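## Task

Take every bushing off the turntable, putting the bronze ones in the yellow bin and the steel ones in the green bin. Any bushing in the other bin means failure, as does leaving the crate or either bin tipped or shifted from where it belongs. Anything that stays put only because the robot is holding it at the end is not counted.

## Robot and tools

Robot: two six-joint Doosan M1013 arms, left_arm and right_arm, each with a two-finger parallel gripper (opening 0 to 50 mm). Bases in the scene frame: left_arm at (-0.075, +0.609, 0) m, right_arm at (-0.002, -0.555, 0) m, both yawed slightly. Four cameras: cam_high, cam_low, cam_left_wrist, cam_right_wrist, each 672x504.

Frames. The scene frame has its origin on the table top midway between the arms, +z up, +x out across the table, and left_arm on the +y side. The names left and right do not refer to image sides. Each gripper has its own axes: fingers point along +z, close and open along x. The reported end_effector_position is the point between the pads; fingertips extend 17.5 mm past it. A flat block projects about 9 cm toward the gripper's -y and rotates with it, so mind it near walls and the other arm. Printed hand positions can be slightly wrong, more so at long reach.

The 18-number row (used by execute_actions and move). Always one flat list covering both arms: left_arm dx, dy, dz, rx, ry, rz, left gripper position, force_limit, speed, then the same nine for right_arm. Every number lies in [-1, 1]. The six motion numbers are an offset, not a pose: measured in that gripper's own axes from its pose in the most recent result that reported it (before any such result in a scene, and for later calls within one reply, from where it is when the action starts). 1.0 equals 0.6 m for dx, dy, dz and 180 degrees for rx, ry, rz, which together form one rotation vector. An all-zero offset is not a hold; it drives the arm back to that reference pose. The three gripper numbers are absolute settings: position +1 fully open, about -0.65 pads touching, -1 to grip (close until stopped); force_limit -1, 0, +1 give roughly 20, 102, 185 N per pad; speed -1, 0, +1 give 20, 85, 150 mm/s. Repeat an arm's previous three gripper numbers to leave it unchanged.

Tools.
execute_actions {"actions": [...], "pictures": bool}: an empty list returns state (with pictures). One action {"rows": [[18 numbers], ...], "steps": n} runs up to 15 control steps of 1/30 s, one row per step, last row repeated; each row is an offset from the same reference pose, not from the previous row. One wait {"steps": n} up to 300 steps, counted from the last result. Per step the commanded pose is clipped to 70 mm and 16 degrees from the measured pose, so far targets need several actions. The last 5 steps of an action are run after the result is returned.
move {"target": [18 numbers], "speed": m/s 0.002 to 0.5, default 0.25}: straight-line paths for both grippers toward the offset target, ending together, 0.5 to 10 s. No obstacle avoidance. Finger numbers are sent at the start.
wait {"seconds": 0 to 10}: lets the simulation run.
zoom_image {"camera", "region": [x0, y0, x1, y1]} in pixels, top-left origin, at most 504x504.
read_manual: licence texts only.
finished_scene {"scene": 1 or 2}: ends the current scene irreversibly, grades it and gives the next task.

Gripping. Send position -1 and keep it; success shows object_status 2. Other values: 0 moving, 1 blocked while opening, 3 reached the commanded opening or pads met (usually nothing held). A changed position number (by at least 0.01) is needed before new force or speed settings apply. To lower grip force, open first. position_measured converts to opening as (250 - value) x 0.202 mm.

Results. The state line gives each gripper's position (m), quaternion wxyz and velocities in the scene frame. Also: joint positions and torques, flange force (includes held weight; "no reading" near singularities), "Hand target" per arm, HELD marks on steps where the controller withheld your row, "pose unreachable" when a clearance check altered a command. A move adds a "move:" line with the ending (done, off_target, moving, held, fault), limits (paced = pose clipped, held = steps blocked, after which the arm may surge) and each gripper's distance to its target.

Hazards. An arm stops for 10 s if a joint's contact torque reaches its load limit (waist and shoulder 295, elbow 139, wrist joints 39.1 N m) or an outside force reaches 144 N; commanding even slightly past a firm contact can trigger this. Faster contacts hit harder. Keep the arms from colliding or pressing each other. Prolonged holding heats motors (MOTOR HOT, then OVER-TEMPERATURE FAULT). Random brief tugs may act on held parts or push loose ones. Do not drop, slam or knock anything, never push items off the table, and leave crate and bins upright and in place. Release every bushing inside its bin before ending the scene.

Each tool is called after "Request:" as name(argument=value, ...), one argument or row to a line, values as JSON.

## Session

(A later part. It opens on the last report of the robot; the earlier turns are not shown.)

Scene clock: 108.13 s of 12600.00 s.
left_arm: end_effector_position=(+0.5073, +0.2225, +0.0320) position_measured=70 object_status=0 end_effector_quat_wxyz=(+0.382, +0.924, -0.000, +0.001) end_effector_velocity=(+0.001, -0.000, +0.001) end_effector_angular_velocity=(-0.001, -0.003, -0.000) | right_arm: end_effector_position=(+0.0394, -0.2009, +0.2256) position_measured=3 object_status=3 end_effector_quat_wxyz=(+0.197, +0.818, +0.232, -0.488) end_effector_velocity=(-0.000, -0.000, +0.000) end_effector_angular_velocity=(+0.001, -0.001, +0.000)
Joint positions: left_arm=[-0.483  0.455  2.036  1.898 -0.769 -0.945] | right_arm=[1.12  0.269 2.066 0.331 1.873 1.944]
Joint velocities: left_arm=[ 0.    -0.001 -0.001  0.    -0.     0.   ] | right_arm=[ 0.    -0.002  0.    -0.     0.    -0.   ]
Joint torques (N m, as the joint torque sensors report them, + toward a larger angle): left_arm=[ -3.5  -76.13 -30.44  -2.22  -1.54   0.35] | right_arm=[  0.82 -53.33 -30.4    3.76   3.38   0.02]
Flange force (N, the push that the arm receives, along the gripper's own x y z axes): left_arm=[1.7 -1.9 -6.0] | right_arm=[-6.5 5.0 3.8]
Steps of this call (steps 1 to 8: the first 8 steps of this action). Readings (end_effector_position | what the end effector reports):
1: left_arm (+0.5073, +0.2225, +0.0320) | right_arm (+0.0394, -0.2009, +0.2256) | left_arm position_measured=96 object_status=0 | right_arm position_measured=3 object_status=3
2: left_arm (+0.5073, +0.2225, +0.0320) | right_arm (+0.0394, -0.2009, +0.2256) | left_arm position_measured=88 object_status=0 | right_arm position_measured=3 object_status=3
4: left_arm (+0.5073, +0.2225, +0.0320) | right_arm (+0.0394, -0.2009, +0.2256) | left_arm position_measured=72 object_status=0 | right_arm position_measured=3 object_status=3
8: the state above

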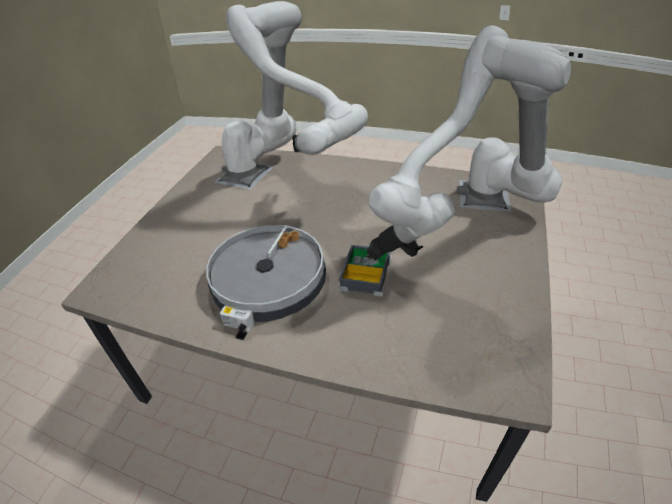

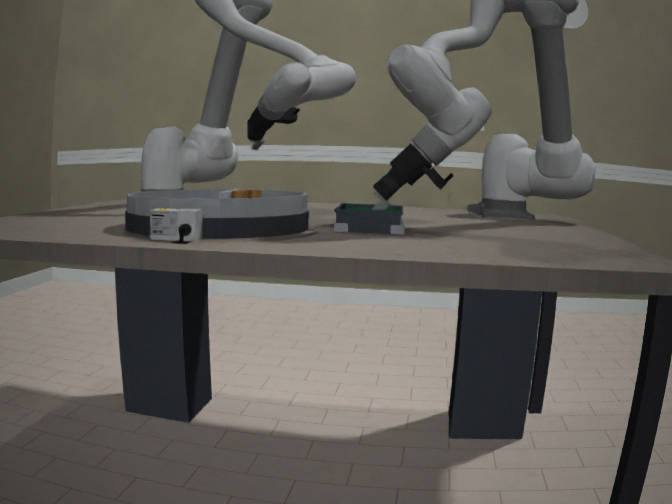

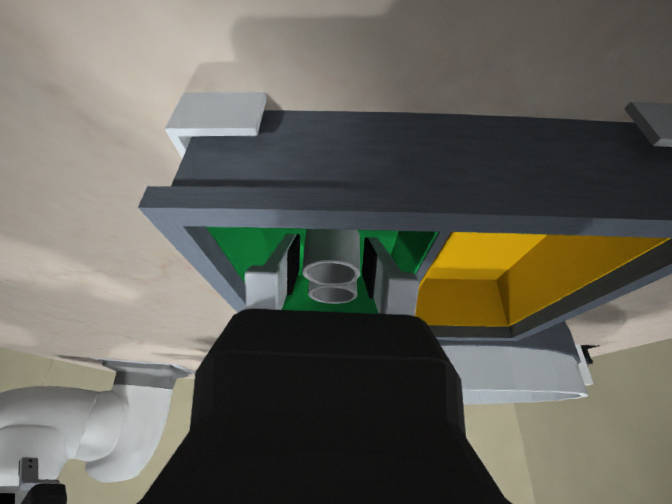

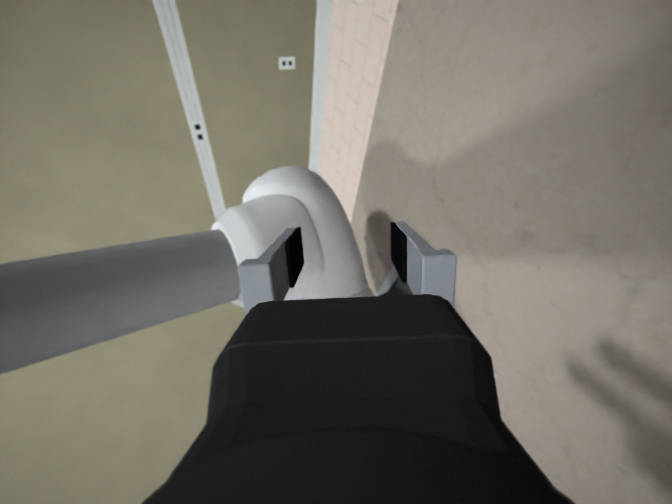

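Request:
move(
  target=[0, 0.11903, -0.11903, 0, 0, 0, 0.55, 0, -0.5, 0, 0, 0, 0, 0, 0, 1, 0, 0],
  speed=0.25,
)

Request:
move(
  target=[0.031, 0.34754, 0.40647, 0, 0, 0, -1, -0.5, 1, 0, 0, 0, 0, 0, 0, 1, 0, 0],
  speed=0.35,
)

Request:
zoom_image(
  camera="cam_low",
  region=[210, 150, 310, 210],
)

Request:
zoom_image(
  camera="cam_left_wrist",
  region=[250, 160, 430, 300],
)

Scene clock: 110.00 s of 12600.00 s.
left_arm: end_effector_position=(+0.5072, +0.2226, +0.1329) position_measured=70 object_status=3 end_effector_quat_wxyz=(+0.382, +0.924, -0.000, +0.001) end_effector_velocity=(-0.000, -0.001, +0.001) end_effector_angular_velocity=(-0.000, -0.000, -0.002) | right_arm: end_effector_position=(+0.0394, -0.2009, +0.2256) position_measured=3 object_status=3 end_effector_quat_wxyz=(+0.197, +0.818, +0.232, -0.488) end_effector_velocity=(+0.000, -0.000, -0.000) end_effector_angular_velocity=(-0.002, +0.000, +0.001)
Joint positions: left_arm=[-0.483  0.322  1.984  2.062 -0.842 -1.18 ] | right_arm=[1.12  0.269 2.066 0.331 1.873 1.944]
Joint velocities: left_arm=[-0.002 -0.    -0.001  0.001 -0.    -0.001] | right_arm=[ 0.     0.001 -0.    -0.001  0.    -0.   ]
Joint torques (N m, as the joint torque sensors report them, + toward a larger angle): left_arm=[ -3.51 -68.86 -35.64  -2.84  -0.98   0.33] | right_arm=[ -0.89 -54.33 -30.22   3.58   3.38   0.07]
Flange force (N, the push that the arm receives, along the gripper's own x y z axes): left_arm=[1.8 -2.5 -3.4] | right_arm=[-4.4 0.9 3.8]
Hand target (left_arm): +0.507, +0.223, +0.133; +0.382, +0.924, -0.000, +0.001
Hand target (right_arm): +0.039, -0.201, +0.226; +0.197, +0.818, +0.232, -0.488
Off your previous action's commanded pose (left_arm): 0.000 m, 0 deg at its last step (step 5 of this call).
Off your previous action's commanded pose (right_arm): 0.000 m, 0 deg at its last step (step 5 of this call).
Off the commanded pose (left_arm): 0.000 m, 0 deg.
Off the commanded pose (right_arm): 0.000 m, 0 deg.
Kept back: nothing.
move: done

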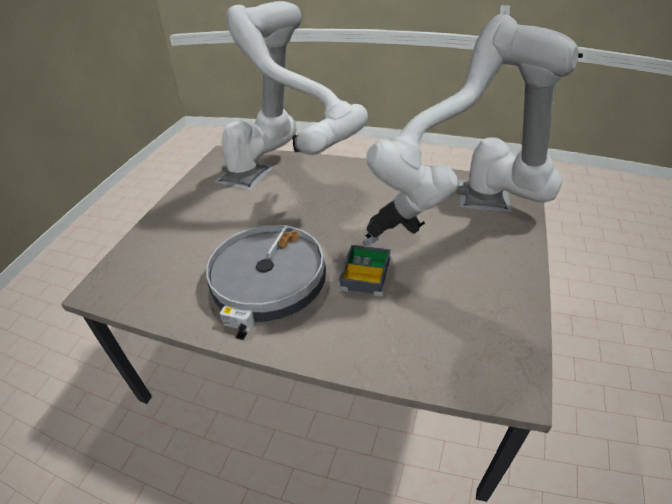

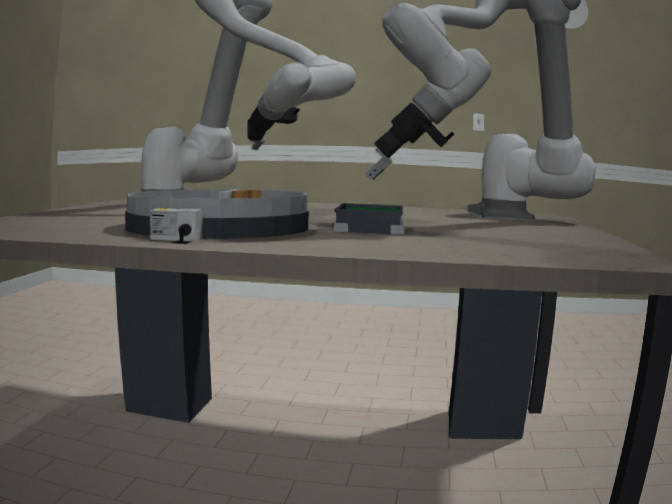

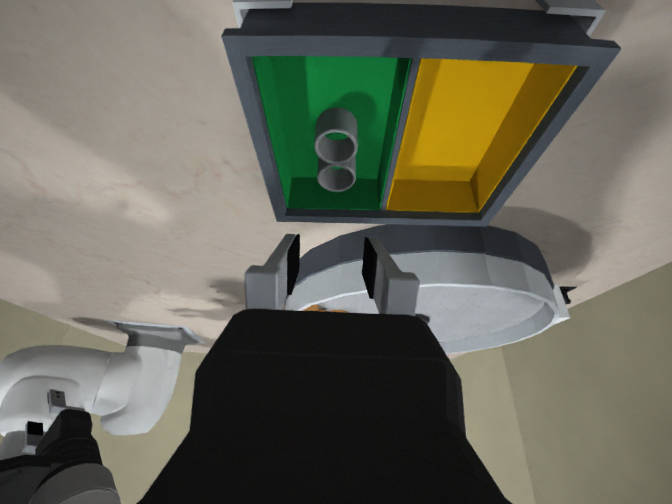

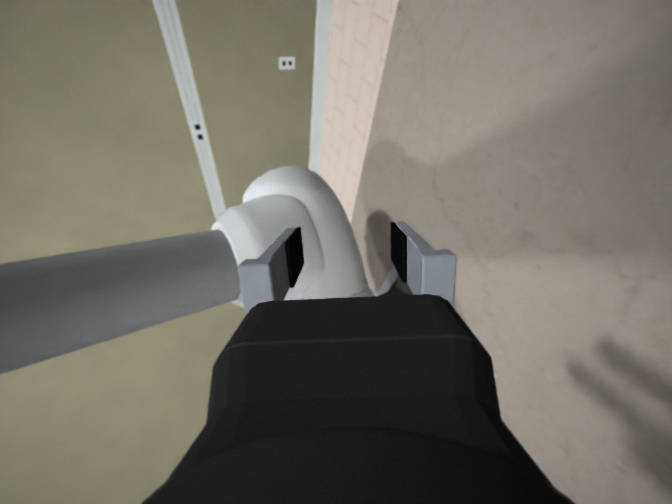

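Scene clock: 111.37 s of 12600.00 s.
left_arm: end_effector_position=(+0.5259, -0.0974, +0.1082) position_measured=252 object_status=3 end_effector_quat_wxyz=(+0.383, +0.924, +0.000, +0.001) end_effector_velocity=(-0.000, -0.001, -0.000) end_effector_angular_velocity=(+0.000, -0.001, -0.002) | right_arm: end_effector_position=(+0.0394, -0.2009, +0.2256) position_measured=3 object_status=3 end_effector_quat_wxyz=(+0.197, +0.818, +0.232, -0.488) end_effector_velocity=(+0.000, +0.000, -0.001) end_effector_angular_velocity=(-0.001, +0.000, -0.001)
Joint positions: left_arm=[-0.859  0.574  1.633  2.07  -0.63  -1.513] | right_arm=[1.12  0.269 2.066 0.331 1.873 1.944]
Joint velocities: left_arm=[-0.001  0.001 -0.001  0.001 -0.     0.   ] | right_arm=[-0.     0.002 -0.     0.    -0.001 -0.   ]
Joint torques (N m, as the joint torque sensors report them, + toward a larger angle): left_arm=[ -2.36 -97.02 -38.06  -3.06  -0.24   0.28] | right_arm=[ -2.06 -54.79 -30.33   3.69   3.32   0.01]
Flange force (N, the push that the arm receives, along the gripper's own x y z axes): left_arm=[4.1 0.7 -0.5] | right_arm=[-4.8 -0.9 4.3]
Hand target (left_arm): +0.526, -0.097, +0.108; +0.383, +0.924, +0.000, +0.001
Hand target (right_arm): +0.039, -0.201, +0.226; +0.197, +0.818, +0.232, -0.488
Off the commanded pose (left_arm): 0.000 m, 0 deg.
Off the commanded pose (right_arm): 0.000 m, 0 deg.
Kept back: nothing.
move: done

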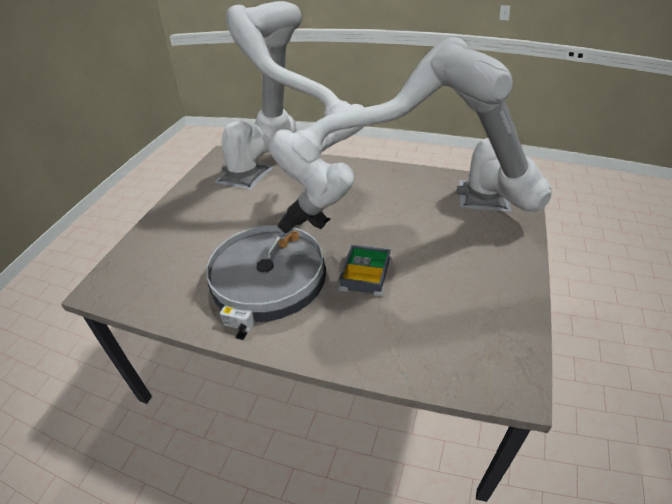

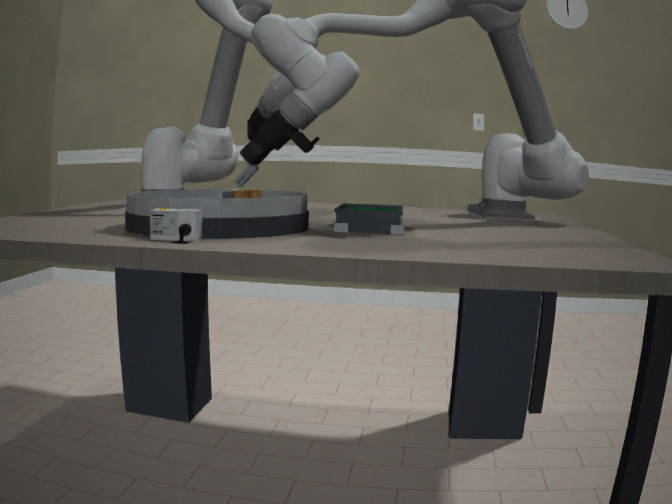

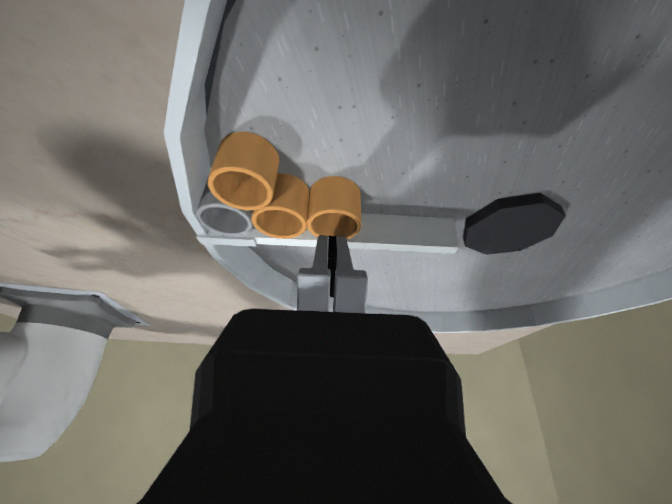

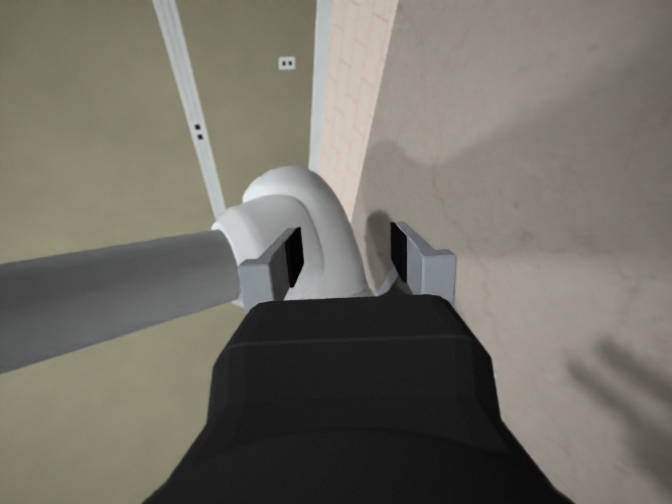

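Region (210, 150, 310, 210) of cam_low's 672x504 image, scaled by 5.040, with more detail than that image has; it fills the top 302 rows of this view, and the rest is white.

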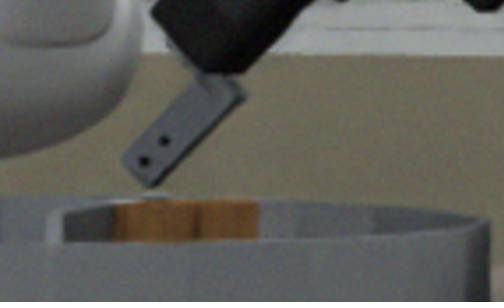

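Region (250, 160, 430, 300) of cam_left_wrist's 672x504 image, scaled by 2.800, with more detail than that image has.

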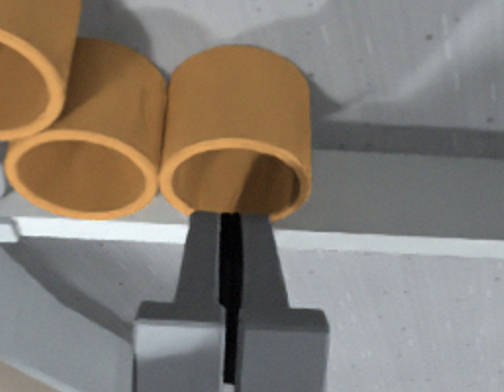

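Request:
move(
  target=[0.001, -0.01485, 0.01862, 0, 0, 0, -1, -0.5, 1, 0, 0, 0, 0, 0, 0, 1, 0, 0],
  speed=0.025,
)

Request:
move(
  target=[0.05833, 0, 0, 0, 0, 0, -1, -0.5, 1, 0, 0, 0, 0, 0, 0, 1, 0, 0],
  speed=0.06,
)

Request:
zoom_image(
  camera="cam_left_wrist",
  region=[200, 160, 460, 310],
)

Request:
zoom_image(
  camera="cam_low",
  region=[200, 150, 300, 210],
)

Scene clock: 114.10 s of 12600.00 s.
left_arm: end_effector_position=(+0.5265, -0.0990, +0.0940) position_measured=252 object_status=3 end_effector_quat_wxyz=(+0.383, +0.924, +0.000, +0.001) end_effector_velocity=(-0.000, +0.000, -0.001) end_effector_angular_velocity=(+0.000, -0.000, -0.000) | right_arm: end_effector_position=(+0.0394, -0.2009, +0.2256) position_measured=3 object_status=3 end_effector_quat_wxyz=(+0.197, +0.818, +0.232, -0.488) end_effector_velocity=(+0.000, -0.001, +0.001) end_effector_angular_velocity=(-0.000, -0.001, +0.002)
Joint positions: left_arm=[-0.86   0.59   1.637  2.045 -0.62  -1.484] | right_arm=[1.12  0.269 2.066 0.331 1.873 1.944]
Joint velocities: left_arm=[-0.     0.     0.001 -0.001  0.     0.002] | right_arm=[ 0.    -0.002  0.    -0.002  0.001  0.   ]
Joint torques (N m, as the joint torque sensors report them, + toward a larger angle): left_arm=[ -1.67 -98.32 -39.61  -2.79  -0.46   0.5 ] | right_arm=[ -1.81 -53.69 -29.98   3.6    3.43  -0.02]
Flange force (N, the push that the arm receives, along the gripper's own x y z axes): left_arm=[0.2 -1.3 -0.7] | right_arm=[-7.2 -0.1 4.5]
Hand target (left_arm): +0.526, -0.099, +0.094; +0.383, +0.924, +0.000, +0.001
Hand target (right_arm): +0.039, -0.201, +0.226; +0.197, +0.818, +0.232, -0.488
Off the commanded pose (left_arm): 0.000 m, 0 deg.
Off the commanded pose (right_arm): 0.000 m, 0 deg.
Kept back: nothing.
move: done

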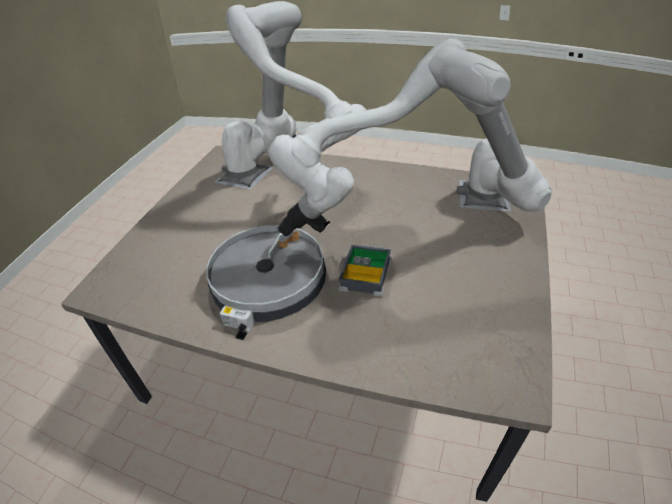

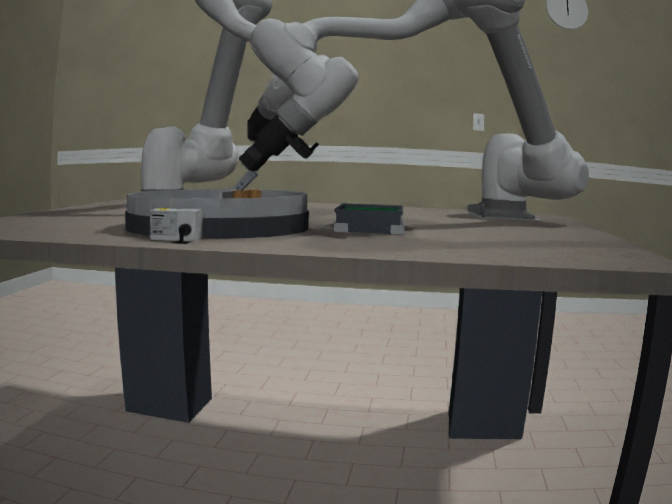

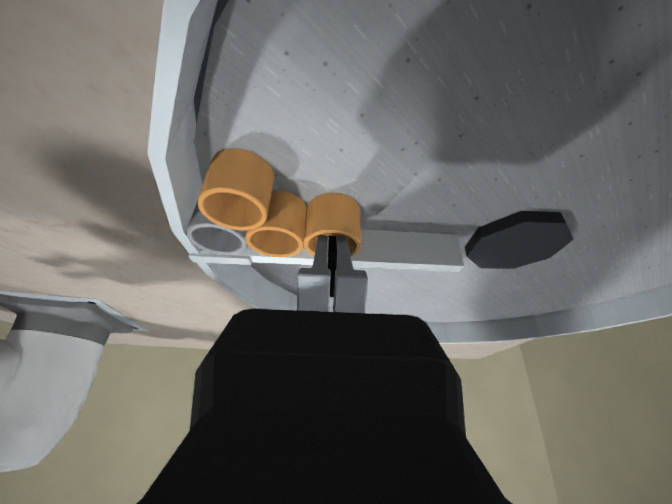

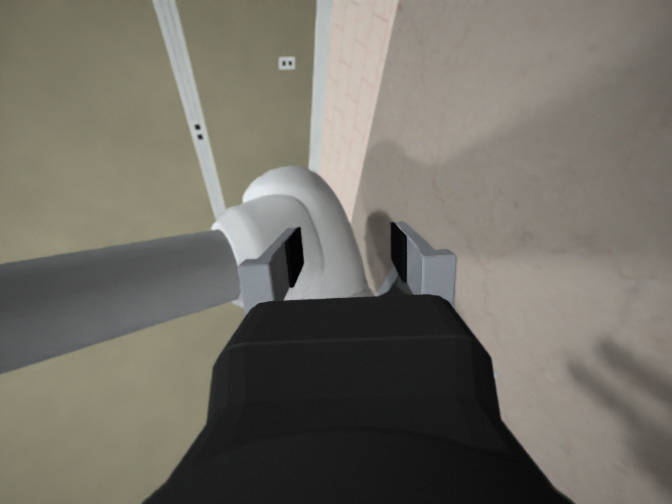

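Scene clock: 115.00 s of 12600.00 s.
left_arm: end_effector_position=(+0.5615, -0.0990, +0.0941) position_measured=252 object_status=3 end_effector_quat_wxyz=(+0.383, +0.924, +0.000, +0.001) end_effector_velocity=(-0.000, -0.000, -0.002) end_effector_angular_velocity=(+0.001, +0.002, -0.000) | right_arm: end_effector_position=(+0.0394, -0.2009, +0.2256) position_measured=3 object_status=3 end_effector_quat_wxyz=(+0.197, +0.818, +0.232, -0.488) end_effector_velocity=(-0.000, -0.000, +0.000) end_effector_angular_velocity=(-0.000, +0.001, -0.000)
Joint positions: left_arm=[-0.831  0.625  1.575  2.081 -0.654 -1.506] | right_arm=[1.12  0.269 2.066 0.331 1.873 1.944]
Joint velocities: left_arm=[-0.     0.002 -0.     0.    -0.    -0.   ] | right_arm=[-0.    -0.     0.     0.     0.001 -0.   ]
Joint torques (N m, as the joint torque sensors report them, + toward a larger angle): left_arm=[  -2.81 -101.36  -39.3    -3.03   -0.31    0.27] | right_arm=[ -0.6  -53.57 -30.67   3.58   3.42   0.  ]
Flange force (N, the push that the arm receives, along the gripper's own x y z axes): left_arm=[2.2 -1.7 -0.6] | right_arm=[-6.9 2.5 5.1]
Hand target (left_arm): +0.561, -0.099, +0.094; +0.383, +0.924, +0.000, +0.001
Hand target (right_arm): +0.039, -0.201, +0.226; +0.197, +0.818, +0.232, -0.488
Off the commanded pose (left_arm): 0.000 m, 0 deg.
Off the commanded pose (right_arm): 0.000 m, 0 deg.
Kept back: nothing.
move: done

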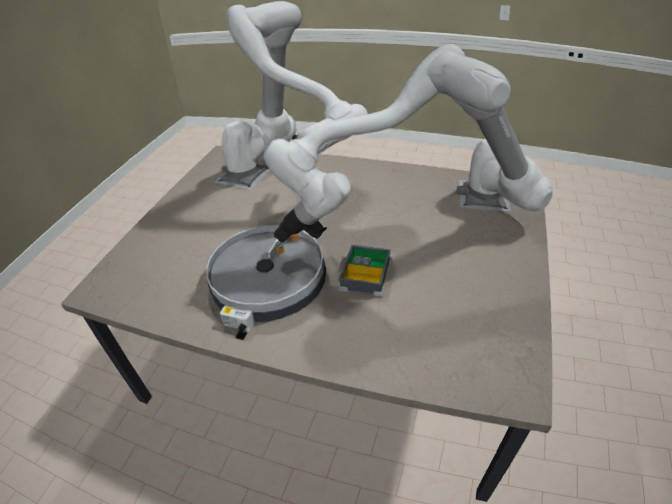

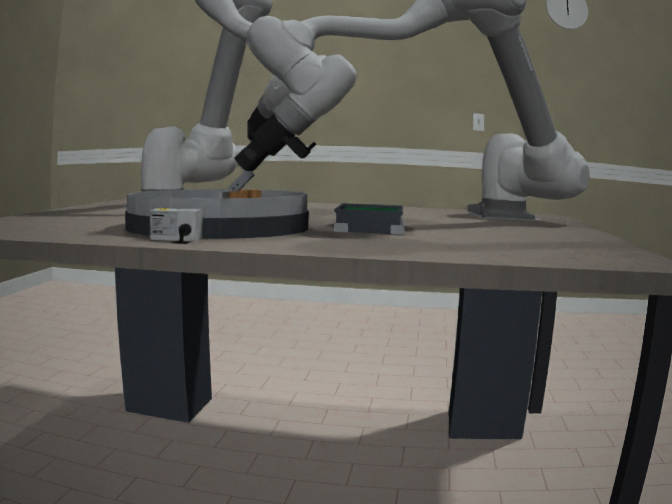

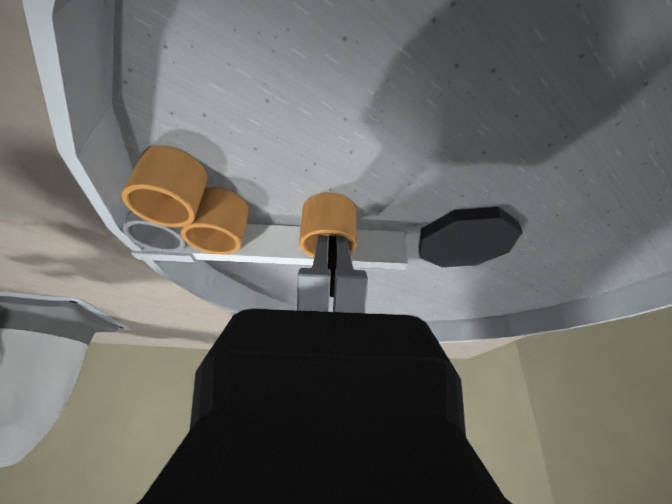

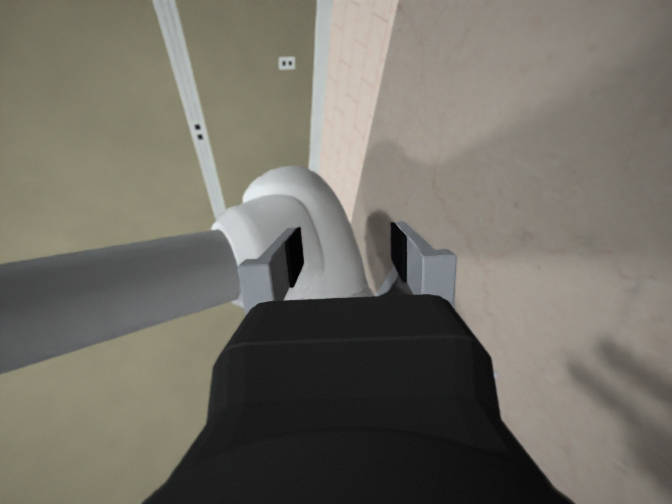

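Region (200, 160, 460, 310) of cam_left_wrist's 672x504 image, scaled by 1.938, with more detail than that image has; it fills the top 291 rows of this view, and the rest is white.

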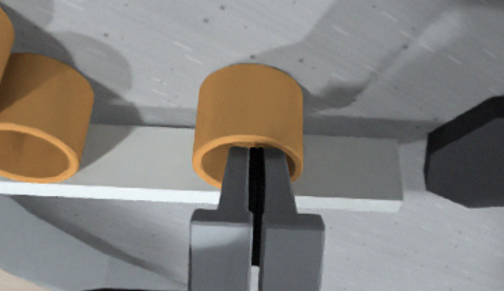

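Region (200, 150, 300, 210) of cam_low's 672x504 image, scaled by 5.040, with more detail than that image has; it fills the top 302 rows of this view, and the rest is white.

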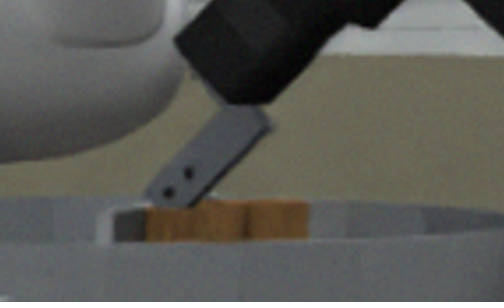

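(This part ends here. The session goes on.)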